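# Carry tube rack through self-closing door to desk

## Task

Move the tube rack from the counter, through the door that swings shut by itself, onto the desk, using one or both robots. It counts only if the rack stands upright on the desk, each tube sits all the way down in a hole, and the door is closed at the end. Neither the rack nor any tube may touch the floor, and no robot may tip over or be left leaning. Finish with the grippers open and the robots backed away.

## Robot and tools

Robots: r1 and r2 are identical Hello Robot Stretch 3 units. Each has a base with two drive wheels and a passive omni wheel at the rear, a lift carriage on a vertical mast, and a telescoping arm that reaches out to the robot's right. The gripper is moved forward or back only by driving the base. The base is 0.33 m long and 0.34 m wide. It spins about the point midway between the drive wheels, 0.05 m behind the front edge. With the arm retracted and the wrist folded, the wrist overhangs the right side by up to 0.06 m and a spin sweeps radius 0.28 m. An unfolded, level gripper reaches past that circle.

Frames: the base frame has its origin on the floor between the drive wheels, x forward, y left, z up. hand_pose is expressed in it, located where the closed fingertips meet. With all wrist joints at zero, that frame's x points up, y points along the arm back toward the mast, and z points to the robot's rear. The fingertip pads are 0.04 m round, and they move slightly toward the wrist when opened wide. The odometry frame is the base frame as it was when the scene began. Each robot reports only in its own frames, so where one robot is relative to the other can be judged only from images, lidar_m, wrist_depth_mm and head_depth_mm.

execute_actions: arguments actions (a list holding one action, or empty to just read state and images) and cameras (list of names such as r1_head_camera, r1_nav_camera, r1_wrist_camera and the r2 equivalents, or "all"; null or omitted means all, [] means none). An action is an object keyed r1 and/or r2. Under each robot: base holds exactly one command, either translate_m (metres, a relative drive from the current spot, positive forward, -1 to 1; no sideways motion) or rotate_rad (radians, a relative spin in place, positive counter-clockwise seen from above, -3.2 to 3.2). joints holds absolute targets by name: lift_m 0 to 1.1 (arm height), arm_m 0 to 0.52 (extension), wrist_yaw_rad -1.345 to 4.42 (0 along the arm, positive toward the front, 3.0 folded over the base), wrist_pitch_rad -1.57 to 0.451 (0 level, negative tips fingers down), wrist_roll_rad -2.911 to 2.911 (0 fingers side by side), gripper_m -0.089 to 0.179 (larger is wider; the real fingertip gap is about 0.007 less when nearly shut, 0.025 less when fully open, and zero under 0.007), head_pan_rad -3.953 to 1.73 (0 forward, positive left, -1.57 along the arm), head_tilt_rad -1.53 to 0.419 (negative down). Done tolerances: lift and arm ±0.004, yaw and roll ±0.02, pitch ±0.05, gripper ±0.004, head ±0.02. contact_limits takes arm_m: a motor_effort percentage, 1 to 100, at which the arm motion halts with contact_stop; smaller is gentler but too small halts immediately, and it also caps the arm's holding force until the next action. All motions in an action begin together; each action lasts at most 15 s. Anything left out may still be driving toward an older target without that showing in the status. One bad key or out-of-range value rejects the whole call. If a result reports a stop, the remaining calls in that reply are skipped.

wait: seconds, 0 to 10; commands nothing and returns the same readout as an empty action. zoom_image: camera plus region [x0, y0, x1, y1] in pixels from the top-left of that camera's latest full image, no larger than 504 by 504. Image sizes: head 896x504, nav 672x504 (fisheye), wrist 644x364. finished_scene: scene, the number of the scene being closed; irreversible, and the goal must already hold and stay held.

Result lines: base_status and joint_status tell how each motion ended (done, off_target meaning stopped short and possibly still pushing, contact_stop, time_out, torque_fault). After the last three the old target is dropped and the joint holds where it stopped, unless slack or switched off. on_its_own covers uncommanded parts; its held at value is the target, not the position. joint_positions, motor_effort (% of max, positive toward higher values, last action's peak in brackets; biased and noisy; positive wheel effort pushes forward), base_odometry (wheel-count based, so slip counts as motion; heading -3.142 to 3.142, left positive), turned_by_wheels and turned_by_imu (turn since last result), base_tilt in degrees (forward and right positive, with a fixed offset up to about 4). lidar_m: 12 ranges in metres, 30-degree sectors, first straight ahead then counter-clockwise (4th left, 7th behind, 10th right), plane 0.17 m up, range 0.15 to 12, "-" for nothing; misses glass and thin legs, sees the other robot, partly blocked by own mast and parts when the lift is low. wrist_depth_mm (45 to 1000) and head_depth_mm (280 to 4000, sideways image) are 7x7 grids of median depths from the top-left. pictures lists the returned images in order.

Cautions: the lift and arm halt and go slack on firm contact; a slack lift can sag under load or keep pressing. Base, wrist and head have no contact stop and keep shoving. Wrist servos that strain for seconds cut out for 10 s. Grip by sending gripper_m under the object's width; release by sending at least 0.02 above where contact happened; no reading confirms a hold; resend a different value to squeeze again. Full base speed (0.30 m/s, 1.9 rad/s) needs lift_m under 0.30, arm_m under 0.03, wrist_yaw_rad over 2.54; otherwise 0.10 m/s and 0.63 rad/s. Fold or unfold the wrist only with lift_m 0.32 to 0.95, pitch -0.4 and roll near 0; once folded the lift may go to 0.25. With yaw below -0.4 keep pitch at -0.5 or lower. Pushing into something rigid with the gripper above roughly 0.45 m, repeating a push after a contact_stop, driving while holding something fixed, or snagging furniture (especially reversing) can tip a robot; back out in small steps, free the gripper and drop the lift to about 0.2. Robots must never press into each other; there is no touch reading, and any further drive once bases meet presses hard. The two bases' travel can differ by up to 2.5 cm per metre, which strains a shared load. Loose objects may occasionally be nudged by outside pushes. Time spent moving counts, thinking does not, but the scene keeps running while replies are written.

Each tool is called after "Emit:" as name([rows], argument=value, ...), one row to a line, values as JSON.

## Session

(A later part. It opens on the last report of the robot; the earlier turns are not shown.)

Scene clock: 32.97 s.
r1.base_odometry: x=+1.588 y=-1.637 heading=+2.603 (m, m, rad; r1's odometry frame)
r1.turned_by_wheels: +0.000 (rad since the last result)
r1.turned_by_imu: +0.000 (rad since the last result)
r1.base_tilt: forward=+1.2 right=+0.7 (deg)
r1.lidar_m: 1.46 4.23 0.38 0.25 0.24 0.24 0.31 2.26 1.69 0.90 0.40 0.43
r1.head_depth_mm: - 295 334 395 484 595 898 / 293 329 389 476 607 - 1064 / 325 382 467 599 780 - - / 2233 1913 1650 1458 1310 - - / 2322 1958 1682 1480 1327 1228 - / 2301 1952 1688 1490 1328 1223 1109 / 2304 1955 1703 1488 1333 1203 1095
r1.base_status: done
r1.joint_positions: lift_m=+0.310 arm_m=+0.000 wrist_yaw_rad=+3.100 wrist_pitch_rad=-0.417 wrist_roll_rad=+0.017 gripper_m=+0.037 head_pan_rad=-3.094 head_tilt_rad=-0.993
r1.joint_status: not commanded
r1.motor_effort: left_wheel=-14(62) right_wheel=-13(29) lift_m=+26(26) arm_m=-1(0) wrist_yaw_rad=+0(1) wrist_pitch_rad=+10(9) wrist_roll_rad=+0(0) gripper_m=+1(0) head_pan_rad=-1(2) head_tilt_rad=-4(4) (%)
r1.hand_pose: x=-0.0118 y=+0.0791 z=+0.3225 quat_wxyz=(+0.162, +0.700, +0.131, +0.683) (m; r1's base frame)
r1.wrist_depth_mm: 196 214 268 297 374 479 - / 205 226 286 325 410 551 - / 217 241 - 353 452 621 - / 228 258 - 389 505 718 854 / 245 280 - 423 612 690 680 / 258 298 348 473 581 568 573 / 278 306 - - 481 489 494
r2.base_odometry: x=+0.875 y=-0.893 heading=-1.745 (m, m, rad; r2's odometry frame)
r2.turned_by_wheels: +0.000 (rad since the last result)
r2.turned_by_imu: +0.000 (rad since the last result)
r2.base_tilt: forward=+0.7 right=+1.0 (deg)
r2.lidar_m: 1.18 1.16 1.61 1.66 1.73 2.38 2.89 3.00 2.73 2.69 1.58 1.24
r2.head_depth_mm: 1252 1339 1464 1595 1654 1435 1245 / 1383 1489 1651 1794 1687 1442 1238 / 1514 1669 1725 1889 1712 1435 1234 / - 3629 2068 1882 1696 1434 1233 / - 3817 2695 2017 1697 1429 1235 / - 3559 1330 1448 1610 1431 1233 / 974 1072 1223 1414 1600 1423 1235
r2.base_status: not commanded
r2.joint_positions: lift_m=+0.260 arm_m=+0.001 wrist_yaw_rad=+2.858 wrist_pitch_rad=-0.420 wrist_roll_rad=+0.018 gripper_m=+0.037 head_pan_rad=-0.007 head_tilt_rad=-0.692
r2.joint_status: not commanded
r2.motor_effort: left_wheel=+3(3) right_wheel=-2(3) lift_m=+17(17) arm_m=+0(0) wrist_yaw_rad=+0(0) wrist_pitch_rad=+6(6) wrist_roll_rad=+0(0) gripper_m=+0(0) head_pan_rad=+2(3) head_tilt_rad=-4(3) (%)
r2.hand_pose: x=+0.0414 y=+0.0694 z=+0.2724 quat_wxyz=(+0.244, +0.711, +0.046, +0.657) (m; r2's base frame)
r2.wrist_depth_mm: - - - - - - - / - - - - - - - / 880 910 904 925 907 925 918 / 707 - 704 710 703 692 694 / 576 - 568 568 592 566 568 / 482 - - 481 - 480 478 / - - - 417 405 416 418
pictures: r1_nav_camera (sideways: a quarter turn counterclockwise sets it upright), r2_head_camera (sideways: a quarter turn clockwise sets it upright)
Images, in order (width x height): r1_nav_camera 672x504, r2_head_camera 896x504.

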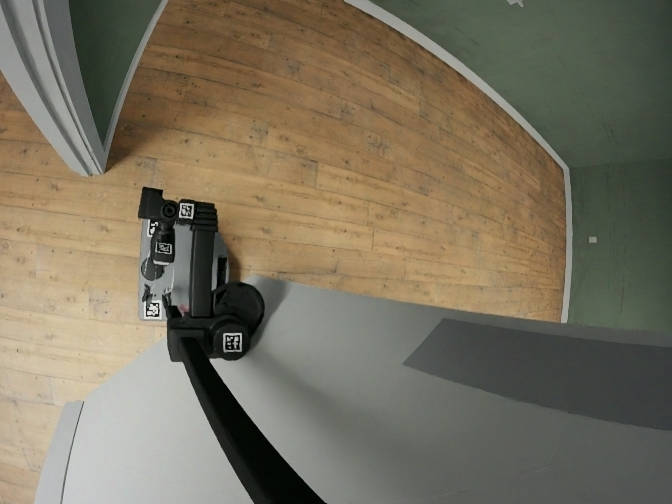

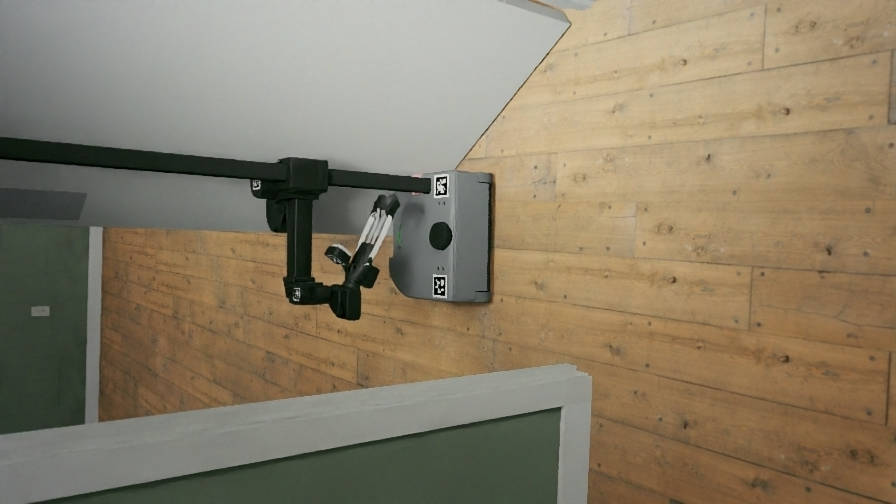

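Emit:
execute_actions([
  {"r1":{"base":{"rotate_rad":-0.55}},"r2":{"base":{"translate_m":0.4},"joints":{"head_tilt_rad":-0.8}}},
], cameras=[])

Emit:
execute_actions([
  {"r1":{"base":{"translate_m":-0.45}},"r2":{"base":{"translate_m":0.2}}},
], cameras=["r2_head_camera","r1_nav_camera","r2_nav_camera"])

Scene clock: 36.93 s.
r1.base_odometry: x=+1.588 y=-1.637 heading=+2.054 (m, m, rad; r1's odometry frame)
r1.turned_by_wheels: -0.549 (rad since the last result)
r1.turned_by_imu: -0.536 (rad since the last result)
r1.base_tilt: forward=+1.2 right=+0.8 (deg)
r1.lidar_m: 0.43 1.06 4.24 0.40 0.28 0.27 0.27 0.36 2.27 1.70 0.90 0.39
r1.head_depth_mm: - - 317 401 542 747 1075 / - 293 340 439 613 - 1056 / - 301 368 484 664 - - / - 317 400 542 841 - - / 294 341 440 615 1037 1236 - / 303 367 484 824 1328 1216 1109 / 316 399 1640 1495 1332 1199 1096
r1.base_status: done
r1.joint_positions: lift_m=+0.310 arm_m=+0.000 wrist_yaw_rad=+3.100 wrist_pitch_rad=-0.417 wrist_roll_rad=+0.017 gripper_m=+0.037 head_pan_rad=-3.094 head_tilt_rad=-0.993
r1.joint_status: not commanded
r1.on_its_own: right_wheel is at rest, and its effort (-26) is outside its rest range (-18 to +18)
r1.motor_effort: left_wheel=+0(23) right_wheel=-26(30) lift_m=+27(26) arm_m=-1(0) wrist_yaw_rad=+0(1) wrist_pitch_rad=+9(9) wrist_roll_rad=-1(1) gripper_m=+1(0) head_pan_rad=-2(2) head_tilt_rad=-4(4) (%)
r1.hand_pose: x=-0.0118 y=+0.0791 z=+0.3225 quat_wxyz=(+0.162, +0.700, +0.131, +0.683) (m; r1's base frame)
r1.wrist_depth_mm: 232 273 437 606 - - - / 240 288 462 645 - - - / 249 299 - 706 - - - / 258 327 - 755 843 840 861 / 266 337 - 659 683 685 699 / 275 349 439 565 571 574 575 / 284 348 - - 469 485 491
r2.base_odometry: x=+0.806 y=-1.286 heading=-1.745 (m, m, rad; r2's odometry frame)
r2.turned_by_wheels: +0.000 (rad since the last result)
r2.turned_by_imu: +0.002 (rad since the last result)
r2.base_tilt: forward=+0.9 right=+1.0 (deg)
r2.lidar_m: 1.06 0.78 1.04 1.66 1.73 2.38 3.28 3.41 2.85 2.70 1.01 0.91
r2.head_depth_mm: 1020 1109 1220 1340 1472 1353 1189 / 1051 1165 1309 1548 1554 1352 1192 / 1287 1421 1387 1545 1538 1352 1186 / - 2946 2112 1581 1561 1357 1182 / - 2937 2282 1849 1570 1345 1195 / - 2955 2261 1856 1463 1349 1185 / - 2824 900 990 1183 1326 1183
r2.base_status: done
r2.joint_positions: lift_m=+0.260 arm_m=+0.001 wrist_yaw_rad=+2.858 wrist_pitch_rad=-0.420 wrist_roll_rad=+0.018 gripper_m=+0.037 head_pan_rad=-0.007 head_tilt_rad=-0.791
r2.joint_status: all done
r2.motor_effort: left_wheel=+3(13) right_wheel=-2(6) lift_m=+17(17) arm_m=+0(0) wrist_yaw_rad=+0(0) wrist_pitch_rad=+6(6) wrist_roll_rad=+0(0) gripper_m=+1(0) head_pan_rad=+3(3) head_tilt_rad=-3(12) (%)
r2.hand_pose: x=+0.0414 y=+0.0694 z=+0.2724 quat_wxyz=(+0.244, +0.711, +0.046, +0.657) (m; r2's base frame)
r2.wrist_depth_mm: - - - - - 908 692 / - - - - - 947 700 / 889 913 909 907 904 873 716 / 707 - 704 702 702 699 666 / 573 - 572 566 593 569 572 / 487 - - 482 - 480 479 / - - - 415 400 419 418
pictures: none
No camera images: the call's "cameras" was empty. Leave "cameras" out to get every camera's image.

Scene clock: 42.43 s.
r1.base_odometry: x=+1.797 y=-2.035 heading=+2.054 (m, m, rad; r1's odometry frame)
r1.turned_by_wheels: +0.000 (rad since the last result)
r1.turned_by_imu: -0.001 (rad since the last result)
r1.base_tilt: forward=+1.2 right=+0.7 (deg)
r1.lidar_m: 0.82 1.27 0.36 0.25 0.24 0.24 4.07 3.93 2.58 1.91 1.86 0.90
r1.head_depth_mm: 2286 313 335 398 483 591 865 / 2292 1929 1668 503 609 - 1059 / 2289 1938 1671 1486 1348 - - / 2312 1936 1680 1485 1322 - - / 2304 1950 1686 1485 1333 1237 - / 2321 1961 1684 1487 1330 1216 1102 / 2329 1973 1695 1495 1335 1205 1099
r1.base_status: done
r1.joint_positions: lift_m=+0.310 arm_m=+0.000 wrist_yaw_rad=+3.100 wrist_pitch_rad=-0.417 wrist_roll_rad=+0.017 gripper_m=+0.037 head_pan_rad=-3.094 head_tilt_rad=-0.993
r1.joint_status: not commanded
r1.motor_effort: left_wheel=-3(37) right_wheel=-9(25) lift_m=+26(26) arm_m=+0(0) wrist_yaw_rad=+0(1) wrist_pitch_rad=+9(9) wrist_roll_rad=-1(1) gripper_m=+0(0) head_pan_rad=-2(2) head_tilt_rad=-4(4) (%)
r1.hand_pose: x=-0.0118 y=+0.0791 z=+0.3225 quat_wxyz=(+0.162, +0.700, +0.131, +0.683) (m; r1's base frame)
r1.wrist_depth_mm: 195 210 260 291 352 447 - / 203 225 281 315 388 507 - / 217 241 - 342 425 580 - / 228 262 - 373 491 679 838 / 241 278 - 413 560 676 676 / 258 299 338 471 571 576 564 / 276 308 - - 473 495 493
r2.base_odometry: x=+0.771 y=-1.483 heading=-1.745 (m, m, rad; r2's odometry frame)
r2.turned_by_wheels: +0.000 (rad since the last result)
r2.turned_by_imu: +0.001 (rad since the last result)
r2.base_tilt: forward=+0.8 right=+1.1 (deg)
r2.lidar_m: 1.27 0.60 0.75 1.66 1.72 2.39 3.47 3.63 2.92 1.94 0.76 0.79
r2.head_depth_mm: - 2747 1445 1644 1540 1354 1197 / - 3009 2094 1682 1563 1345 1189 / - 2953 2066 1712 1569 1350 1190 / - 2960 2266 1855 1562 1351 1194 / - 2958 2270 1856 1562 1342 1185 / - 2960 2272 1847 1565 1326 1185 / - 2930 2260 1844 936 1072 1183
r2.base_status: done
r2.joint_positions: lift_m=+0.260 arm_m=+0.001 wrist_yaw_rad=+2.858 wrist_pitch_rad=-0.420 wrist_roll_rad=+0.018 gripper_m=+0.037 head_pan_rad=-0.007 head_tilt_rad=-0.791
r2.joint_status: not commanded
r2.motor_effort: left_wheel=+2(11) right_wheel=-2(7) lift_m=+17(17) arm_m=+0(0) wrist_yaw_rad=+0(1) wrist_pitch_rad=+6(6) wrist_roll_rad=+0(0) gripper_m=+0(0) head_pan_rad=+2(2) head_tilt_rad=-4(4) (%)
r2.hand_pose: x=+0.0414 y=+0.0694 z=+0.2724 quat_wxyz=(+0.244, +0.711, +0.046, +0.657) (m; r2's base frame)
r2.wrist_depth_mm: - - - - - 676 494 / - - - - - 684 497 / 900 924 910 923 898 680 526 / 708 - 705 703 704 669 575 / 572 - 577 567 598 571 571 / 483 - - 483 - 481 478 / - - - 419 407 415 417
pictures: r1_nav_camera (sideways: a quarter turn counterclockwise sets it upright), r2_head_camera (sideways: a quarter turn clockwise sets it upright), r2_nav_camera (sideways: a quarter turn counterclockwise sets it upright)
Images, in order (width x height): r1_nav_camera 672x504, r2_head_camera 896x504, r2_nav_camera 672x504.

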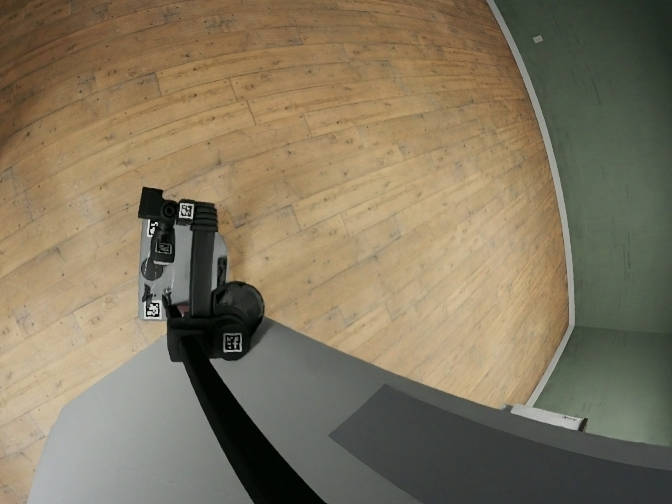

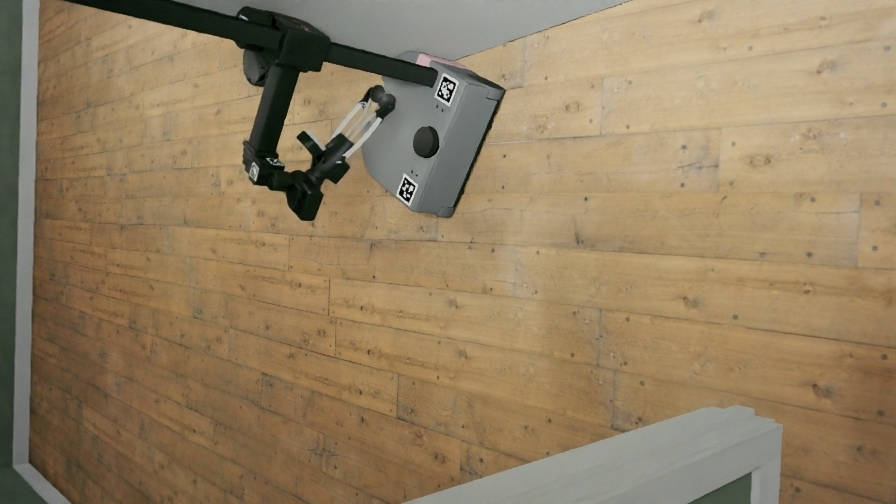

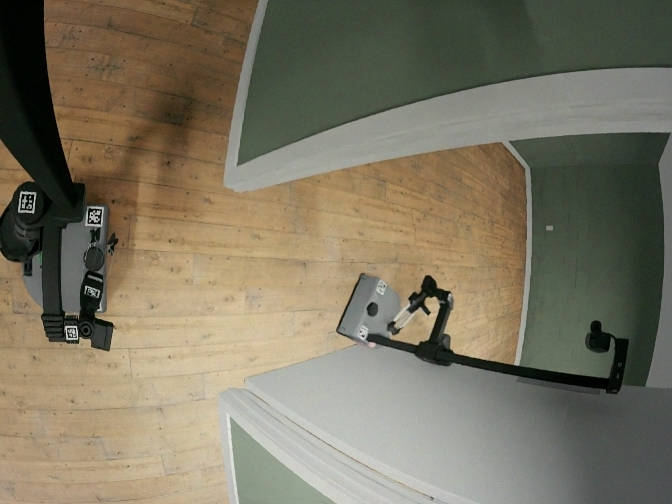

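Emit:
execute_actions([
  {"r2":{"base":{"translate_m":0.75},"joints":{"head_pan_rad":-0.5,"head_tilt_rad":-1.0}}},
], cameras=[])

Emit:
execute_actions([
  {"r2":{"base":{"rotate_rad":0.62}}},
], cameras=["r2_nav_camera","r1_nav_camera"])

Scene clock: 47.53 s.
r1.base_odometry: x=+1.797 y=-2.035 heading=+2.054 (m, m, rad; r1's odometry frame)
r1.turned_by_wheels: +0.000 (rad since the last result)
r1.turned_by_imu: +0.000 (rad since the last result)
r1.base_tilt: forward=+1.3 right=+0.7 (deg)
r1.lidar_m: 0.55 4.75 0.36 0.25 0.24 0.24 4.05 3.93 2.58 1.91 1.86 0.90
r1.head_depth_mm: 2269 313 336 398 484 590 869 / 2259 1925 1669 503 611 - 1057 / 2276 1925 1669 1478 1342 - - / 2320 1934 1683 1482 1327 - - / 2320 1940 1695 1492 1325 1224 - / 2315 1947 1685 1490 1331 1209 1114 / 2336 1973 1697 1492 1330 1202 1100
r1.base_status: not commanded
r1.joint_positions: lift_m=+0.310 arm_m=+0.000 wrist_yaw_rad=+3.100 wrist_pitch_rad=-0.417 wrist_roll_rad=+0.017 gripper_m=+0.037 head_pan_rad=-3.094 head_tilt_rad=-0.993
r1.joint_status: not commanded
r1.motor_effort: left_wheel=-3(3) right_wheel=-9(9) lift_m=+27(26) arm_m=+0(0) wrist_yaw_rad=+0(0) wrist_pitch_rad=+9(9) wrist_roll_rad=+0(1) gripper_m=-1(0) head_pan_rad=-2(2) head_tilt_rad=-4(4) (%)
r1.hand_pose: x=-0.0118 y=+0.0791 z=+0.3225 quat_wxyz=(+0.162, +0.700, +0.131, +0.683) (m; r1's base frame)
r1.wrist_depth_mm: 195 210 262 289 353 444 - / 204 225 279 315 392 503 - / 215 241 - 345 428 583 - / 227 261 - 378 484 669 849 / 243 279 - 426 559 682 664 / 258 298 334 462 576 570 573 / 278 304 - - 469 485 498
r2.base_odometry: x=+0.641 y=-2.222 heading=-1.745 (m, m, rad; r2's odometry frame)
r2.turned_by_wheels: +0.000 (rad since the last result)
r2.turned_by_imu: +0.004 (rad since the last result)
r2.base_tilt: forward=+0.8 right=+1.1 (deg)
r2.lidar_m: 4.49 2.29 1.70 0.35 0.32 2.38 4.23 4.33 0.58 0.51 0.52 0.54
r2.head_depth_mm: 626 693 777 885 1027 1201 1135 / 585 734 894 1057 1265 1249 1146 / 2286 947 947 1065 1294 1252 1137 / 2502 2085 1704 1338 1246 1247 1132 / 2457 2075 1769 1040 1264 1246 1135 / 2477 2068 1769 1470 1387 1247 1136 / 2481 2074 1772 1551 1383 1247 1135
r2.base_status: done
r2.joint_positions: lift_m=+0.260 arm_m=+0.001 wrist_yaw_rad=+2.858 wrist_pitch_rad=-0.420 wrist_roll_rad=+0.018 gripper_m=+0.037 head_pan_rad=-0.493 head_tilt_rad=-0.988
r2.joint_status: all done
r2.motor_effort: left_wheel=+1(12) right_wheel=-1(5) lift_m=+17(17) arm_m=+0(0) wrist_yaw_rad=+0(1) wrist_pitch_rad=+6(6) wrist_roll_rad=+0(0) gripper_m=+0(1) head_pan_rad=-4(29) head_tilt_rad=-4(18) (%)
r2.hand_pose: x=+0.0414 y=+0.0694 z=+0.2724 quat_wxyz=(+0.244, +0.711, +0.046, +0.657) (m; r2's base frame)
r2.wrist_depth_mm: - 478 - - - - - / - 467 - - - - - / - 483 872 909 911 904 900 / 339 - 698 700 694 694 694 / 382 - 575 574 600 578 569 / 470 - - 484 - 476 478 / - - - 419 407 414 416
pictures: none
No camera images: the call's "cameras" was empty. Leave "cameras" out to get every camera's image.

Scene clock: 49.07 s.
r1.base_odometry: x=+1.797 y=-2.035 heading=+2.054 (m, m, rad; r1's odometry frame)
r1.turned_by_wheels: +0.000 (rad since the last result)
r1.turned_by_imu: +0.000 (rad since the last result)
r1.base_tilt: forward=+1.3 right=+0.8 (deg)
r1.lidar_m: 0.55 4.74 0.36 0.25 0.24 0.24 4.07 3.94 2.57 1.91 1.86 0.90
r1.head_depth_mm: 2261 313 336 397 484 590 866 / 2295 1937 1671 502 611 - 1059 / 2296 1930 1676 1478 1338 - - / 2332 1960 1669 1478 1316 - - / 2306 1951 1688 1488 1332 1229 - / 2331 1941 1698 1486 1328 1221 1113 / 2325 1968 1690 1490 1330 1207 1099
r1.base_status: not commanded
r1.joint_positions: lift_m=+0.310 arm_m=+0.000 wrist_yaw_rad=+3.100 wrist_pitch_rad=-0.417 wrist_roll_rad=+0.017 gripper_m=+0.037 head_pan_rad=-3.094 head_tilt_rad=-0.993
r1.joint_status: not commanded
r1.motor_effort: left_wheel=-3(3) right_wheel=-9(9) lift_m=+26(26) arm_m=+0(1) wrist_yaw_rad=+0(0) wrist_pitch_rad=+9(9) wrist_roll_rad=+0(0) gripper_m=+1(0) head_pan_rad=-2(2) head_tilt_rad=-4(3) (%)
r1.hand_pose: x=-0.0118 y=+0.0791 z=+0.3225 quat_wxyz=(+0.162, +0.700, +0.131, +0.683) (m; r1's base frame)
r1.wrist_depth_mm: 195 212 262 293 354 438 - / 204 225 279 314 389 501 - / 215 241 - 343 432 581 - / 229 257 - 373 483 694 856 / 244 278 - 425 568 670 662 / 259 299 340 465 572 566 572 / 277 306 - - 474 491 488
r2.base_odometry: x=+0.641 y=-2.222 heading=-1.125 (m, m, rad; r2's odometry frame)
r2.turned_by_wheels: +0.620 (rad since the last result)
r2.turned_by_imu: +0.619 (rad since the last result)
r2.base_tilt: forward=+0.8 right=+0.9 (deg)
r2.lidar_m: 2.10 1.66 0.32 0.32 2.65 4.22 3.98 0.52 0.51 0.53 0.54 4.49
r2.head_depth_mm: 2508 2076 1765 968 1175 1194 1134 / 2510 2098 1775 998 1231 1248 1145 / 2486 2079 1781 1560 1379 1244 1128 / 2506 2067 1772 1565 1379 1247 1136 / 2503 2061 1791 1544 1384 1247 1130 / 2503 2083 1779 1568 1391 1246 1137 / 2489 2061 1776 1564 1384 1251 1128
r2.base_status: done
r2.joint_positions: lift_m=+0.260 arm_m=+0.001 wrist_yaw_rad=+2.858 wrist_pitch_rad=-0.420 wrist_roll_rad=+0.018 gripper_m=+0.037 head_pan_rad=-0.493 head_tilt_rad=-0.988
r2.joint_status: not commanded
r2.motor_effort: left_wheel=-2(9) right_wheel=+2(8) lift_m=+17(17) arm_m=+0(0) wrist_yaw_rad=+0(0) wrist_pitch_rad=+6(6) wrist_roll_rad=+0(0) gripper_m=+1(0) head_pan_rad=-4(4) head_tilt_rad=-5(4) (%)
r2.hand_pose: x=+0.0414 y=+0.0694 z=+0.2724 quat_wxyz=(+0.244, +0.711, +0.046, +0.657) (m; r2's base frame)
r2.wrist_depth_mm: - - 357 341 930 - - / - - 399 373 - - - / 903 913 456 412 861 897 915 / 716 - 646 457 702 704 701 / 577 - 562 519 593 573 571 / 485 - - 485 - 479 481 / - - - 415 407 417 417
pictures: r1_nav_camera (sideways: a quarter turn counterclockwise sets it upright), r2_nav_camera (sideways: a quarter turn counterclockwise sets it upright)
Images, in order (width x height): r1_nav_camera 672x504, r2_nav_camera 672x504.

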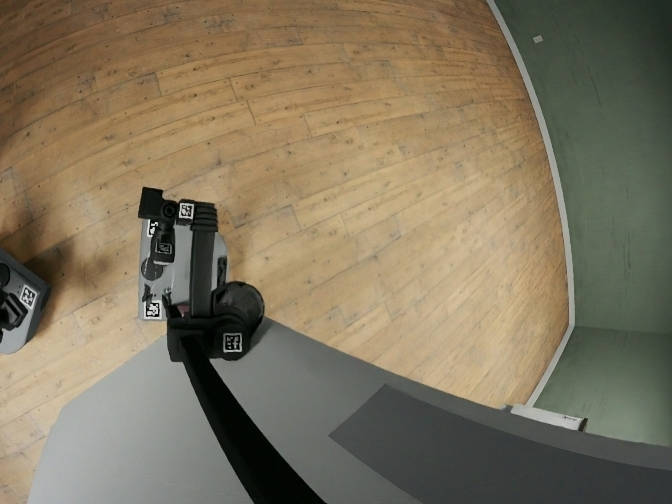

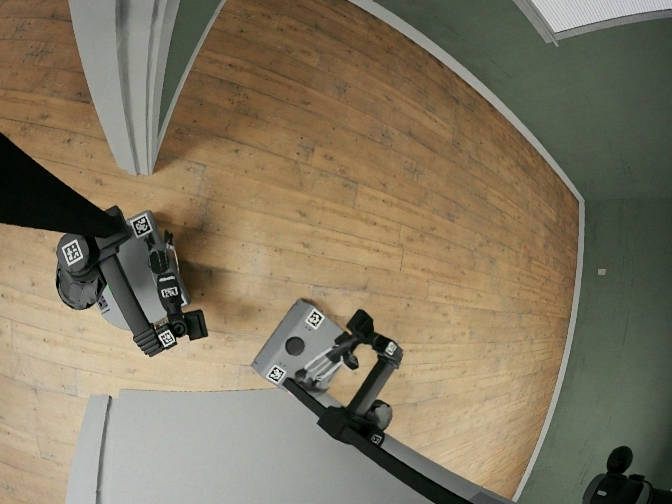

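Emit:
execute_actions([
  {"r2":{"base":{"translate_m":0.95},"joints":{"head_pan_rad":-1.75,"head_tilt_rad":-0.25}}},
], cameras=["r2_nav_camera","r2_head_camera"])

Scene clock: 54.90 s.
r1.base_odometry: x=+1.797 y=-2.035 heading=+2.054 (m, m, rad; r1's odometry frame)
r1.turned_by_wheels: +0.000 (rad since the last result)
r1.turned_by_imu: +0.000 (rad since the last result)
r1.base_tilt: forward=+1.2 right=+0.8 (deg)
r1.lidar_m: 0.82 4.75 0.36 0.25 0.23 0.24 4.08 3.91 2.57 0.78 0.83 0.90
r1.head_depth_mm: 2269 313 336 398 484 588 868 / 2285 1927 1662 504 611 - 1062 / 2287 1944 1674 1476 1340 - - / 2321 1933 1693 1476 1320 - - / 2305 1954 1686 1482 1338 1225 - / 2327 1957 1694 1476 1331 1216 1106 / 2332 1961 1699 1501 1335 1204 1098
r1.base_status: not commanded
r1.joint_positions: lift_m=+0.310 arm_m=+0.000 wrist_yaw_rad=+3.100 wrist_pitch_rad=-0.417 wrist_roll_rad=+0.017 gripper_m=+0.037 head_pan_rad=-3.094 head_tilt_rad=-0.993
r1.joint_status: not commanded
r1.motor_effort: left_wheel=-3(3) right_wheel=-9(9) lift_m=+27(27) arm_m=+0(0) wrist_yaw_rad=+1(1) wrist_pitch_rad=+9(9) wrist_roll_rad=-1(1) gripper_m=+0(1) head_pan_rad=-3(2) head_tilt_rad=-4(4) (%)
r1.hand_pose: x=-0.0118 y=+0.0791 z=+0.3225 quat_wxyz=(+0.162, +0.700, +0.131, +0.683) (m; r1's base frame)
r1.wrist_depth_mm: 194 209 261 291 352 444 - / 205 224 282 315 389 502 - / 215 240 - 340 429 584 - / 228 260 - 376 477 677 864 / 242 278 - 417 559 668 689 / 257 298 337 469 583 571 574 / 279 309 - - 478 492 486
r2.base_odometry: x=+1.051 y=-3.079 heading=-1.125 (m, m, rad; r2's odometry frame)
r2.turned_by_wheels: +0.000 (rad since the last result)
r2.turned_by_imu: +0.005 (rad since the last result)
r2.base_tilt: forward=+0.8 right=+1.0 (deg)
r2.lidar_m: 1.37 1.09 1.07 1.11 0.88 0.87 1.39 0.78 1.00 3.30 3.76 2.92
r2.head_depth_mm: 3275 3430 3536 3068 3080 2252 1714 / 3476 3606 3671 3219 3197 2260 1732 / 3643 3829 3888 3410 3166 2241 1724 / 3795 - - - 3172 2236 1717 / 3958 - - - 3148 2213 1716 / - - - - 3162 2199 1689 / - - - - 3099 2198 1711
r2.base_status: done
r2.joint_positions: lift_m=+0.260 arm_m=+0.001 wrist_yaw_rad=+2.858 wrist_pitch_rad=-0.420 wrist_roll_rad=+0.018 gripper_m=+0.037 head_pan_rad=-1.743 head_tilt_rad=-0.261
r2.joint_status: all done
r2.motor_effort: left_wheel=-1(7) right_wheel=+2(8) lift_m=+17(17) arm_m=+0(0) wrist_yaw_rad=+0(1) wrist_pitch_rad=+6(6) wrist_roll_rad=+0(0) gripper_m=+1(0) head_pan_rad=-3(36) head_tilt_rad=+4(29) (%)
r2.hand_pose: x=+0.0414 y=+0.0694 z=+0.2724 quat_wxyz=(+0.244, +0.711, +0.046, +0.657) (m; r2's base frame)
r2.wrist_depth_mm: - - - - - 926 842 / - - - - - 987 909 / 758 918 913 929 894 903 894 / 700 - 711 701 705 702 707 / 572 - 578 574 595 567 562 / 484 - - 480 - 481 482 / - - - 415 405 417 416
pictures: r2_head_camera (sideways: a quarter turn clockwise sets it upright), r2_nav_camera (sideways: a quarter turn counterclockwise sets it upright)
Images, in order (width x height): r2_head_camera 896x504, r2_nav_camera 672x504.

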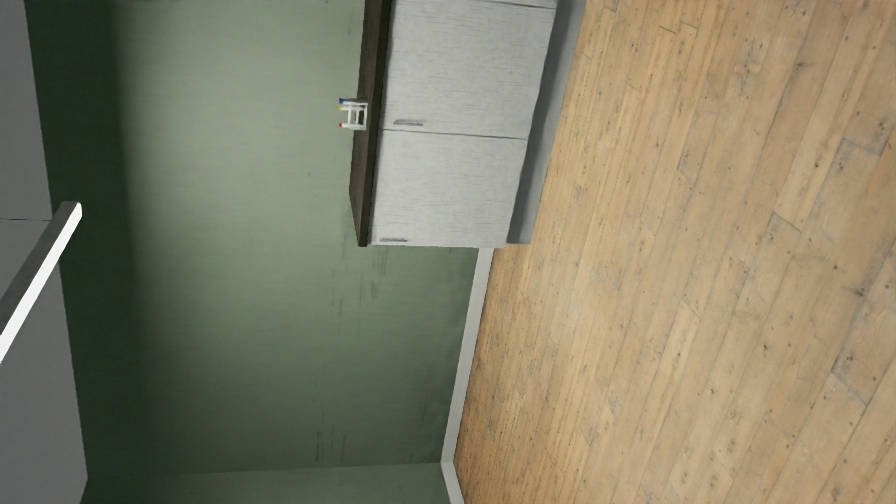

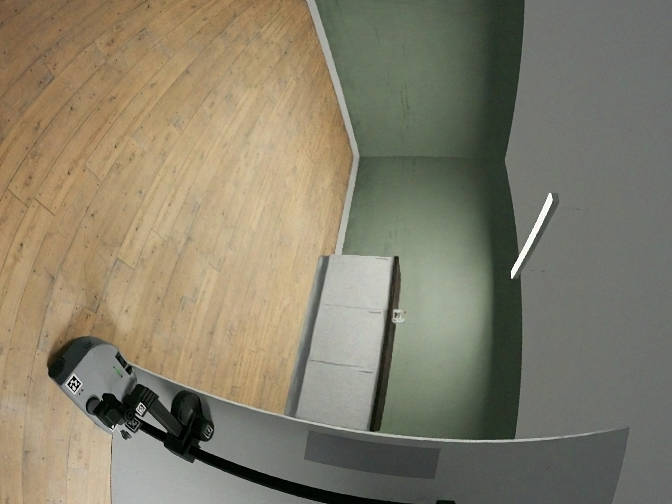

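Emit:
execute_actions([
  {"r2":{"base":{"rotate_rad":-1.52},"joints":{"head_pan_rad":-0.5,"head_tilt_rad":-0.3}}},
], cameras=[])

Emit:
execute_actions([
  {"r2":{"base":{"translate_m":1.0}}},
], cameras=[])

Emit:
execute_actions([
  {"r2":{"base":{"rotate_rad":-0.53},"joints":{"head_pan_rad":0.0,"head_tilt_rad":-0.3}}},
], cameras=[])

Emit:
execute_actions([
  {"r2":{"base":{"translate_m":1.0}}},
], cameras=["r2_head_camera"])

Scene clock: 58.20 s.
r1.base_odometry: x=+1.797 y=-2.035 heading=+2.054 (m, m, rad; r1's odometry frame)
r1.turned_by_wheels: +0.000 (rad since the last result)
r1.turned_by_imu: +0.000 (rad since the last result)
r1.base_tilt: forward=+1.3 right=+0.7 (deg)
r1.lidar_m: 0.82 4.74 0.36 0.25 0.24 0.24 4.05 3.94 2.58 0.78 1.86 0.90
r1.head_depth_mm: 2260 313 337 398 484 589 871 / 2290 1933 1675 502 611 - 1060 / 2301 1950 1666 1466 1340 - - / 2283 1962 1676 1486 1323 - - / 2296 1943 1684 1478 1320 1224 - / 2304 1958 1691 1485 1327 1219 1106 / 2328 1962 1705 1483 1330 1198 1099
r1.base_status: not commanded
r1.joint_positions: lift_m=+0.310 arm_m=+0.000 wrist_yaw_rad=+3.100 wrist_pitch_rad=-0.417 wrist_roll_rad=+0.017 gripper_m=+0.037 head_pan_rad=-3.094 head_tilt_rad=-0.993
r1.joint_status: not commanded
r1.motor_effort: left_wheel=-3(3) right_wheel=-9(9) lift_m=+26(26) arm_m=+0(0) wrist_yaw_rad=+0(0) wrist_pitch_rad=+9(9) wrist_roll_rad=-1(1) gripper_m=+0(1) head_pan_rad=-1(2) head_tilt_rad=-4(4) (%)
r1.hand_pose: x=-0.0118 y=+0.0791 z=+0.3225 quat_wxyz=(+0.162, +0.700, +0.131, +0.683) (m; r1's base frame)
r1.wrist_depth_mm: 193 209 263 292 350 445 - / 204 225 282 317 384 507 - / 214 239 - 344 433 586 - / 227 259 - 377 493 675 838 / 243 276 - 413 562 675 698 / 257 297 336 463 586 573 570 / 279 306 - - 477 494 492
r2.base_odometry: x=+1.051 y=-3.079 heading=-2.645 (m, m, rad; r2's odometry frame)
r2.turned_by_wheels: -1.520 (rad since the last result)
r2.turned_by_imu: -1.516 (rad since the last result)
r2.base_tilt: forward=+0.8 right=+1.1 (deg)
r2.lidar_m: 3.39 3.76 2.55 1.32 1.08 1.08 1.07 0.88 0.87 1.32 0.78 1.00
r2.head_depth_mm: 844 874 911 956 1007 1052 998 / 3242 3373 3498 3090 2701 1104 1161 / 3337 3477 3597 3158 2990 2117 1657 / 3381 3584 3585 3283 2947 2114 1644 / 3476 3684 3749 3310 2944 2099 1635 / 3600 3742 3846 3447 2851 2095 1630 / 3646 3809 - - 2899 2077 1628
r2.base_status: done
r2.joint_positions: lift_m=+0.260 arm_m=+0.001 wrist_yaw_rad=+2.858 wrist_pitch_rad=-0.420 wrist_roll_rad=+0.018 gripper_m=+0.037 head_pan_rad=-0.507 head_tilt_rad=-0.297
r2.joint_status: all done
r2.motor_effort: left_wheel=+2(12) right_wheel=-2(7) lift_m=+17(17) arm_m=+0(0) wrist_yaw_rad=+0(1) wrist_pitch_rad=+6(6) wrist_roll_rad=+0(0) gripper_m=+0(0) head_pan_rad=+2(35) head_tilt_rad=-1(6) (%)
r2.hand_pose: x=+0.0414 y=+0.0693 z=+0.2724 quat_wxyz=(+0.244, +0.711, +0.046, +0.657) (m; r2's base frame)
r2.wrist_depth_mm: - - - - - - - / - - - - - - - / 876 910 915 912 903 893 911 / 707 - 695 698 702 694 693 / 578 - 574 572 595 574 566 / 487 - - 479 - 486 489 / - - - 418 408 417 416
pictures: none
No camera images: the call's "cameras" was empty. Leave "cameras" out to get every camera's image.

Scene clock: 63.30 s.
r1.base_odometry: x=+1.797 y=-2.035 heading=+2.054 (m, m, rad; r1's odometry frame)
r1.turned_by_wheels: +0.000 (rad since the last result)
r1.turned_by_imu: +0.000 (rad since the last result)
r1.base_tilt: forward=+1.3 right=+0.7 (deg)
r1.lidar_m: 0.82 4.74 0.36 0.25 0.24 0.24 4.05 0.84 2.57 1.91 1.86 0.90
r1.head_depth_mm: 2261 313 336 397 484 590 867 / 2278 1935 1671 502 611 - 1065 / 2298 1958 1676 1479 1349 - - / 2296 1928 1687 1487 1322 - - / 2311 1940 1692 1482 1329 1236 - / 2341 1951 1695 1324 1315 1216 1112 / 2340 1952 1696 1265 1288 1200 1095
r1.base_status: not commanded
r1.joint_positions: lift_m=+0.310 arm_m=+0.000 wrist_yaw_rad=+3.100 wrist_pitch_rad=-0.417 wrist_roll_rad=+0.017 gripper_m=+0.037 head_pan_rad=-3.094 head_tilt_rad=-0.993
r1.joint_status: not commanded
r1.motor_effort: left_wheel=-3(3) right_wheel=-9(9) lift_m=+26(27) arm_m=-1(0) wrist_yaw_rad=+0(1) wrist_pitch_rad=+9(9) wrist_roll_rad=+0(1) gripper_m=+0(1) head_pan_rad=-2(2) head_tilt_rad=-4(4) (%)
r1.hand_pose: x=-0.0118 y=+0.0791 z=+0.3225 quat_wxyz=(+0.162, +0.700, +0.131, +0.683) (m; r1's base frame)
r1.wrist_depth_mm: 195 211 260 294 351 448 - / 203 225 282 318 389 502 - / 216 241 - 345 424 571 - / 227 260 - 377 491 689 838 / 243 277 - 417 567 684 682 / 257 297 337 462 576 571 570 / 278 305 - - 476 492 488
r2.base_odometry: x=+0.171 y=-3.556 heading=-2.645 (m, m, rad; r2's odometry frame)
r2.turned_by_wheels: +0.000 (rad since the last result)
r2.turned_by_imu: +0.006 (rad since the last result)
r2.base_tilt: forward=+0.8 right=+0.9 (deg)
r2.lidar_m: 3.24 3.09 3.08 2.24 1.84 1.84 1.85 1.59 0.70 1.68 2.30 2.29
r2.head_depth_mm: 2490 2603 2706 2244 2364 2143 1667 / 2591 2678 2775 2303 2427 2144 1662 / 2614 2722 2835 2375 2485 2135 1659 / 2684 2835 2936 2428 2535 2129 1649 / 2740 2890 2951 2508 2626 2096 1658 / 2823 2945 3087 3229 2748 2119 1636 / 2873 3051 3188 3285 2847 2104 1636
r2.base_status: done
r2.joint_positions: lift_m=+0.260 arm_m=+0.001 wrist_yaw_rad=+2.858 wrist_pitch_rad=-0.420 wrist_roll_rad=+0.018 gripper_m=+0.037 head_pan_rad=-0.507 head_tilt_rad=-0.297
r2.joint_status: not commanded
r2.motor_effort: left_wheel=+2(12) right_wheel=-2(4) lift_m=+17(17) arm_m=+0(0) wrist_yaw_rad=-1(0) wrist_pitch_rad=+6(6) wrist_roll_rad=+0(0) gripper_m=+0(1) head_pan_rad=+3(2) head_tilt_rad=-2(2) (%)
r2.hand_pose: x=+0.0414 y=+0.0693 z=+0.2724 quat_wxyz=(+0.244, +0.711, +0.046, +0.657) (m; r2's base frame)
r2.wrist_depth_mm: - - - - - - - / - - - - - - - / 883 916 923 903 904 904 899 / 704 - 695 707 701 703 700 / 571 - 579 574 593 572 571 / 487 - - 482 - 483 480 / - - - 417 404 413 416
pictures: none
No camera images: the call's "cameras" was empty. Leave "cameras" out to get every camera's image.

Scene clock: 64.83 s.
r1.base_odometry: x=+1.797 y=-2.035 heading=+2.054 (m, m, rad; r1's odometry frame)
r1.turned_by_wheels: +0.000 (rad since the last result)
r1.turned_by_imu: +0.000 (rad since the last result)
r1.base_tilt: forward=+1.3 right=+0.8 (deg)
r1.lidar_m: 0.82 4.75 0.36 0.25 0.24 0.24 4.05 0.83 2.57 1.92 1.86 0.90
r1.head_depth_mm: 2255 313 336 397 483 589 867 / 2284 1919 1667 503 610 - 1061 / 2269 1941 1673 1481 1339 - - / 2289 1949 1686 1478 1328 - - / 2301 1940 1689 1493 1323 1234 - / 2333 1959 1685 1332 1325 1222 1108 / 2331 1967 1698 1264 1309 1204 1099
r1.base_status: not commanded
r1.joint_positions: lift_m=+0.310 arm_m=+0.000 wrist_yaw_rad=+3.100 wrist_pitch_rad=-0.417 wrist_roll_rad=+0.017 gripper_m=+0.037 head_pan_rad=-3.094 head_tilt_rad=-0.993
r1.joint_status: not commanded
r1.motor_effort: left_wheel=-4(3) right_wheel=-9(9) lift_m=+27(26) arm_m=+0(0) wrist_yaw_rad=+0(0) wrist_pitch_rad=+9(9) wrist_roll_rad=+0(1) gripper_m=+1(0) head_pan_rad=-2(2) head_tilt_rad=-4(4) (%)
r1.hand_pose: x=-0.0118 y=+0.0791 z=+0.3225 quat_wxyz=(+0.162, +0.700, +0.131, +0.683) (m; r1's base frame)
r1.wrist_depth_mm: 195 210 263 291 350 444 - / 206 226 282 315 390 509 - / 216 240 - 341 429 580 - / 228 258 - 377 487 673 819 / 243 277 - 412 563 682 693 / 259 298 340 453 571 582 569 / 277 306 - - 473 487 488
r2.base_odometry: x=+0.171 y=-3.556 heading=+3.108 (m, m, rad; r2's odometry frame)
r2.turned_by_wheels: -0.530 (rad since the last result)
r2.turned_by_imu: -0.529 (rad since the last result)
r2.base_tilt: forward=+1.0 right=+1.0 (deg)
r2.lidar_m: 2.29 3.22 3.11 3.08 2.24 1.85 1.84 1.86 1.59 0.70 1.68 2.29
r2.head_depth_mm: 2528 2619 2723 2262 2343 2154 1664 / 2549 2687 2751 2290 2401 2137 1658 / 2642 2747 2848 2343 2494 2136 1668 / 2647 2783 2905 2417 2539 2116 1657 / 2704 2879 2942 2460 2588 2099 1652 / 2774 2907 3050 2585 2646 2094 1643 / 2859 2998 3126 3256 2912 2076 1632
r2.base_status: done
r2.joint_positions: lift_m=+0.260 arm_m=+0.001 wrist_yaw_rad=+2.858 wrist_pitch_rad=-0.420 wrist_roll_rad=+0.018 gripper_m=+0.037 head_pan_rad=-0.007 head_tilt_rad=-0.297
r2.joint_status: all done
r2.motor_effort: left_wheel=+3(10) right_wheel=-2(5) lift_m=+17(17) arm_m=+0(1) wrist_yaw_rad=+0(0) wrist_pitch_rad=+6(6) wrist_roll_rad=+0(0) gripper_m=+0(0) head_pan_rad=+3(28) head_tilt_rad=-3(0) (%)
r2.hand_pose: x=+0.0414 y=+0.0693 z=+0.2724 quat_wxyz=(+0.244, +0.711, +0.046, +0.657) (m; r2's base frame)
r2.wrist_depth_mm: - - - - - - - / - - - - - - - / 903 913 919 900 917 925 911 / 702 - 706 701 696 695 685 / 576 - 571 571 595 571 568 / 482 - - 481 - 481 484 / - - - 416 407 413 416
pictures: none
No camera images: the call's "cameras" was empty. Leave "cameras" out to get every camera's image.

Scene clock: 69.93 s.
r1.base_odometry: x=+1.797 y=-2.035 heading=+2.054 (m, m, rad; r1's odometry frame)
r1.turned_by_wheels: +0.000 (rad since the last result)
r1.turned_by_imu: +0.000 (rad since the last result)
r1.base_tilt: forward=+1.2 right=+0.7 (deg)
r1.lidar_m: 0.82 4.75 0.36 0.25 0.24 0.24 1.39 3.93 2.57 1.91 1.86 0.90
r1.head_depth_mm: 2281 313 336 398 484 590 866 / 2156 1628 1569 502 610 - 1060 / 2232 1658 1621 1477 1344 - - / 2297 1955 1676 1483 1334 - - / 2319 1957 1682 1489 1334 1235 - / 2305 1954 1690 1494 1320 1221 1108 / 2324 1953 1705 1495 1329 1199 1095
r1.base_status: not commanded
r1.joint_positions: lift_m=+0.310 arm_m=+0.000 wrist_yaw_rad=+3.100 wrist_pitch_rad=-0.417 wrist_roll_rad=+0.017 gripper_m=+0.037 head_pan_rad=-3.094 head_tilt_rad=-0.993
r1.joint_status: not commanded
r1.motor_effort: left_wheel=-3(3) right_wheel=-9(9) lift_m=+27(27) arm_m=-1(0) wrist_yaw_rad=+1(1) wrist_pitch_rad=+9(9) wrist_roll_rad=+0(1) gripper_m=+0(0) head_pan_rad=-2(2) head_tilt_rad=-4(3) (%)
r1.hand_pose: x=-0.0118 y=+0.0791 z=+0.3225 quat_wxyz=(+0.162, +0.700, +0.131, +0.683) (m; r1's base frame)
r1.wrist_depth_mm: 195 212 260 290 349 444 - / 204 223 280 312 388 505 - / 215 241 - 346 437 572 - / 230 260 - 372 485 679 857 / 243 278 - 419 560 672 695 / 258 296 331 471 575 578 579 / 278 303 - - 470 485 494
r2.base_odometry: x=-0.828 y=-3.522 heading=+3.108 (m, m, rad; r2's odometry frame)
r2.turned_by_wheels: +0.000 (rad since the last result)
r2.turned_by_imu: +0.006 (rad since the last result)
r2.base_tilt: forward=+0.9 right=+1.0 (deg)
r2.lidar_m: 1.31 1.47 2.93 2.91 3.23 2.82 2.82 1.09 1.21 1.70 1.56 1.31
r2.head_depth_mm: 1644 1727 1806 1493 1325 1387 1472 / 1682 1756 1862 1494 1354 1433 1511 / 1707 1786 1870 1455 1390 1456 1560 / 1750 1851 1918 1456 1432 1517 1609 / 1785 1880 1966 1447 1462 1560 1645 / 1827 1911 2010 1463 1517 1604 1632 / 1860 1952 2042 1510 1557 1667 1637
r2.base_status: done
r2.joint_positions: lift_m=+0.260 arm_m=+0.001 wrist_yaw_rad=+2.858 wrist_pitch_rad=-0.420 wrist_roll_rad=+0.018 gripper_m=+0.037 head_pan_rad=-0.007 head_tilt_rad=-0.298
r2.joint_status: not commanded
r2.motor_effort: left_wheel=+1(12) right_wheel=-2(4) lift_m=+17(17) arm_m=+0(0) wrist_yaw_rad=+0(0) wrist_pitch_rad=+6(6) wrist_roll_rad=+0(0) gripper_m=+0(1) head_pan_rad=+2(3) head_tilt_rad=-2(2) (%)
r2.hand_pose: x=+0.0414 y=+0.0693 z=+0.2724 quat_wxyz=(+0.244, +0.711, +0.046, +0.657) (m; r2's base frame)
r2.wrist_depth_mm: - - - - - - - / - - - - - - - / 894 911 902 914 915 898 896 / 711 - 706 701 705 698 696 / 572 - 579 575 591 569 573 / 483 - - 480 - 481 484 / - - - 421 408 416 415
pictures: r2_head_camera (sideways: a quarter turn clockwise sets it upright)
Images, in order (width x height): r2_head_camera 896x504.

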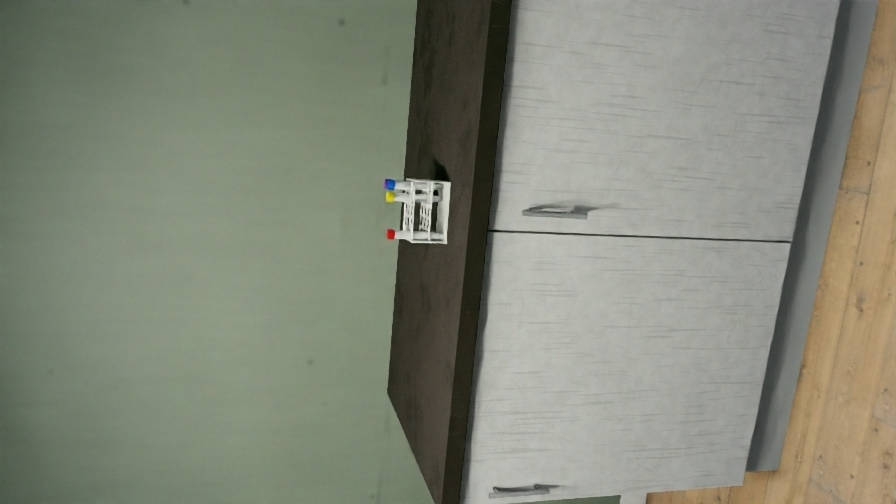

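Emit:
execute_actions([
  {"r2":{"base":{"translate_m":0.755},"joints":{"head_pan_rad":-1.57,"head_tilt_rad":-0.6}}},
], cameras=[])

Emit:
execute_actions([
  {"r2":{"base":{"rotate_rad":1.355},"joints":{"lift_m":0.93,"gripper_m":0.1}}},
], cameras=["r2_head_camera"])

Scene clock: 75.80 s.
r1.base_odometry: x=+1.797 y=-2.035 heading=+2.054 (m, m, rad; r1's odometry frame)
r1.turned_by_wheels: +0.000 (rad since the last result)
r1.turned_by_imu: +0.000 (rad since the last result)
r1.base_tilt: forward=+1.3 right=+0.7 (deg)
r1.lidar_m: 0.83 4.75 0.36 0.25 0.24 0.24 4.09 3.93 2.58 1.91 1.86 0.90
r1.head_depth_mm: 2284 313 336 398 484 589 867 / 2272 1924 1666 501 610 - 1065 / 2295 1938 1670 1477 1342 - - / 2299 1934 1683 1482 1329 - - / 2324 1955 1682 1474 1327 1227 - / 2338 1966 1696 1491 1335 1215 1105 / 2316 1963 1705 1497 1330 1207 1101
r1.base_status: not commanded
r1.joint_positions: lift_m=+0.310 arm_m=+0.000 wrist_yaw_rad=+3.100 wrist_pitch_rad=-0.417 wrist_roll_rad=+0.017 gripper_m=+0.037 head_pan_rad=-3.094 head_tilt_rad=-0.993
r1.joint_status: not commanded
r1.motor_effort: left_wheel=-3(3) right_wheel=-9(9) lift_m=+26(26) arm_m=+0(0) wrist_yaw_rad=+1(0) wrist_pitch_rad=+9(9) wrist_roll_rad=+0(0) gripper_m=+0(1) head_pan_rad=-2(1) head_tilt_rad=-4(4) (%)
r1.hand_pose: x=-0.0118 y=+0.0791 z=+0.3225 quat_wxyz=(+0.162, +0.700, +0.131, +0.683) (m; r1's base frame)
r1.wrist_depth_mm: 194 211 261 290 353 443 - / 206 226 279 314 389 504 - / 217 240 - 343 429 596 - / 228 260 - 373 482 689 852 / 243 279 - 422 565 679 682 / 260 299 339 469 577 569 564 / 278 306 - - 464 493 495
r2.base_odometry: x=-1.583 y=-3.497 heading=+3.108 (m, m, rad; r2's odometry frame)
r2.turned_by_wheels: +0.000 (rad since the last result)
r2.turned_by_imu: +0.004 (rad since the last result)
r2.base_tilt: forward=+0.8 right=+1.0 (deg)
r2.lidar_m: 0.57 0.65 2.13 2.78 3.08 3.57 3.55 1.74 1.84 1.83 0.68 0.57
r2.head_depth_mm: 1535 1676 1840 2044 1892 1542 1303 / 1569 1715 1882 2093 1892 1537 1302 / 1598 1751 1932 2137 1880 1536 1307 / 1623 1800 1984 2181 1886 1544 1304 / 1684 1846 2032 2209 1871 1532 1297 / 1731 1872 2012 1421 1473 1534 1292 / 1759 1942 1082 1108 1170 1250 1297
r2.base_status: done
r2.joint_positions: lift_m=+0.260 arm_m=+0.001 wrist_yaw_rad=+2.858 wrist_pitch_rad=-0.420 wrist_roll_rad=+0.018 gripper_m=+0.037 head_pan_rad=-1.563 head_tilt_rad=-0.593
r2.joint_status: all done
r2.motor_effort: left_wheel=+1(12) right_wheel=-1(5) lift_m=+17(16) arm_m=+0(0) wrist_yaw_rad=+0(0) wrist_pitch_rad=+6(6) wrist_roll_rad=+0(0) gripper_m=-1(0) head_pan_rad=-3(36) head_tilt_rad=-3(22) (%)
r2.hand_pose: x=+0.0414 y=+0.0693 z=+0.2724 quat_wxyz=(+0.244, +0.711, +0.046, +0.657) (m; r2's base frame)
r2.wrist_depth_mm: - - - - - - 656 / - - - - - - 666 / 908 926 919 896 912 910 726 / 706 - 708 698 696 700 679 / 573 - 578 567 590 570 576 / 485 - - 485 - 486 479 / - - - 418 408 417 418
pictures: none
No camera images: the call's "cameras" was empty. Leave "cameras" out to get every camera's image.

Scene clock: 82.73 s.
r1.base_odometry: x=+1.797 y=-2.035 heading=+2.054 (m, m, rad; r1's odometry frame)
r1.turned_by_wheels: +0.000 (rad since the last result)
r1.turned_by_imu: +0.000 (rad since the last result)
r1.base_tilt: forward=+1.3 right=+0.7 (deg)
r1.lidar_m: 0.82 4.74 0.36 0.25 0.24 0.24 4.07 3.93 2.58 1.92 1.86 0.90
r1.head_depth_mm: 2288 313 336 397 484 590 868 / 2303 1935 1676 502 610 - 1061 / 2282 1939 1678 1473 1343 - - / 2292 1943 1677 1485 1321 - - / 2317 1946 1682 1484 1326 1232 - / 2298 1960 1702 1490 1324 1215 1109 / 2313 1956 1683 1485 1330 1203 1097
r1.base_status: not commanded
r1.joint_positions: lift_m=+0.310 arm_m=+0.000 wrist_yaw_rad=+3.100 wrist_pitch_rad=-0.417 wrist_roll_rad=+0.017 gripper_m=+0.037 head_pan_rad=-3.094 head_tilt_rad=-0.993
r1.joint_status: not commanded
r1.motor_effort: left_wheel=-3(3) right_wheel=-9(9) lift_m=+26(26) arm_m=+0(1) wrist_yaw_rad=+0(1) wrist_pitch_rad=+9(9) wrist_roll_rad=+0(0) gripper_m=+0(0) head_pan_rad=-1(2) head_tilt_rad=-4(4) (%)
r1.hand_pose: x=-0.0118 y=+0.0791 z=+0.3225 quat_wxyz=(+0.162, +0.700, +0.131, +0.683) (m; r1's base frame)
r1.wrist_depth_mm: 194 210 262 294 351 448 - / 203 223 284 315 385 499 - / 216 240 - 342 429 597 - / 228 258 - 377 485 697 872 / 244 279 - 411 561 672 701 / 258 296 338 471 586 570 574 / 278 306 - - 474 486 494
r2.base_odometry: x=-1.583 y=-3.497 heading=-1.820 (m, m, rad; r2's odometry frame)
r2.turned_by_wheels: +1.355 (rad since the last result)
r2.turned_by_imu: +1.354 (rad since the last result)
r2.base_tilt: forward=+0.8 right=+1.0 (deg)
r2.lidar_m: 2.77 2.86 3.72 3.55 1.76 1.92 1.83 0.81 0.60 0.57 0.59 0.81
r2.head_depth_mm: 1005 1106 1004 722 700 761 - / 1014 1106 1002 718 706 798 - / 1016 1108 997 717 711 802 - / 1021 1114 940 713 713 794 - / 1019 1115 983 712 716 798 - / 1015 1115 980 710 724 840 971 / 1021 1121 979 707 727 847 1000
r2.base_status: done
r2.joint_positions: lift_m=+0.930 arm_m=+0.001 wrist_yaw_rad=+2.858 wrist_pitch_rad=-0.420 wrist_roll_rad=+0.018 gripper_m=+0.100 head_pan_rad=-1.563 head_tilt_rad=-0.593
r2.joint_status: all done
r2.motor_effort: left_wheel=-2(10) right_wheel=+1(7) lift_m=+25(27) arm_m=-1(1) wrist_yaw_rad=+0(0) wrist_pitch_rad=+6(6) wrist_roll_rad=+0(0) gripper_m=+0(85) head_pan_rad=-4(3) head_tilt_rad=-3(3) (%)
r2.hand_pose: x=+0.0414 y=+0.0694 z=+0.9420 quat_wxyz=(+0.244, +0.711, +0.046, +0.657) (m; r2's base frame)
r2.wrist_depth_mm: - - - - - - - / - - - - - - - / - - - - - - - / - - - - - - - / - - - - - - - / - - - - - - - / - - - - - - -
pictures: r2_head_camera (sideways: a quarter turn clockwise sets it upright)
Images, in order (width x height): r2_head_camera 896x504.

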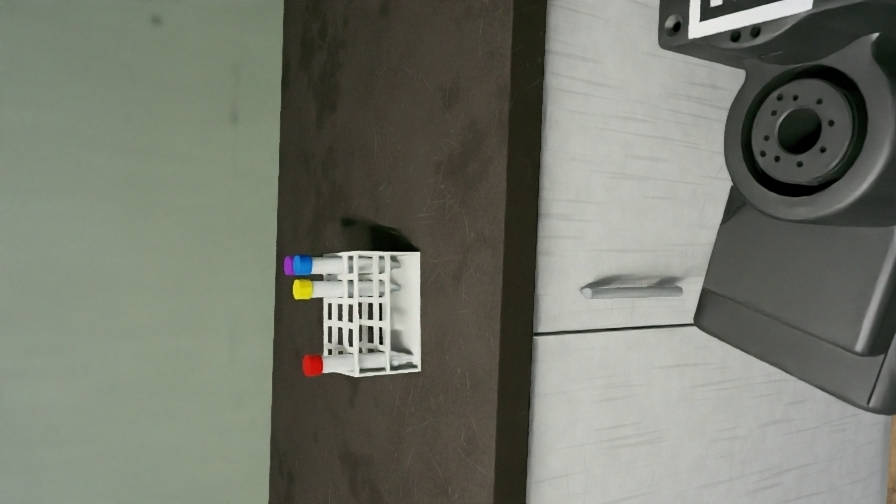

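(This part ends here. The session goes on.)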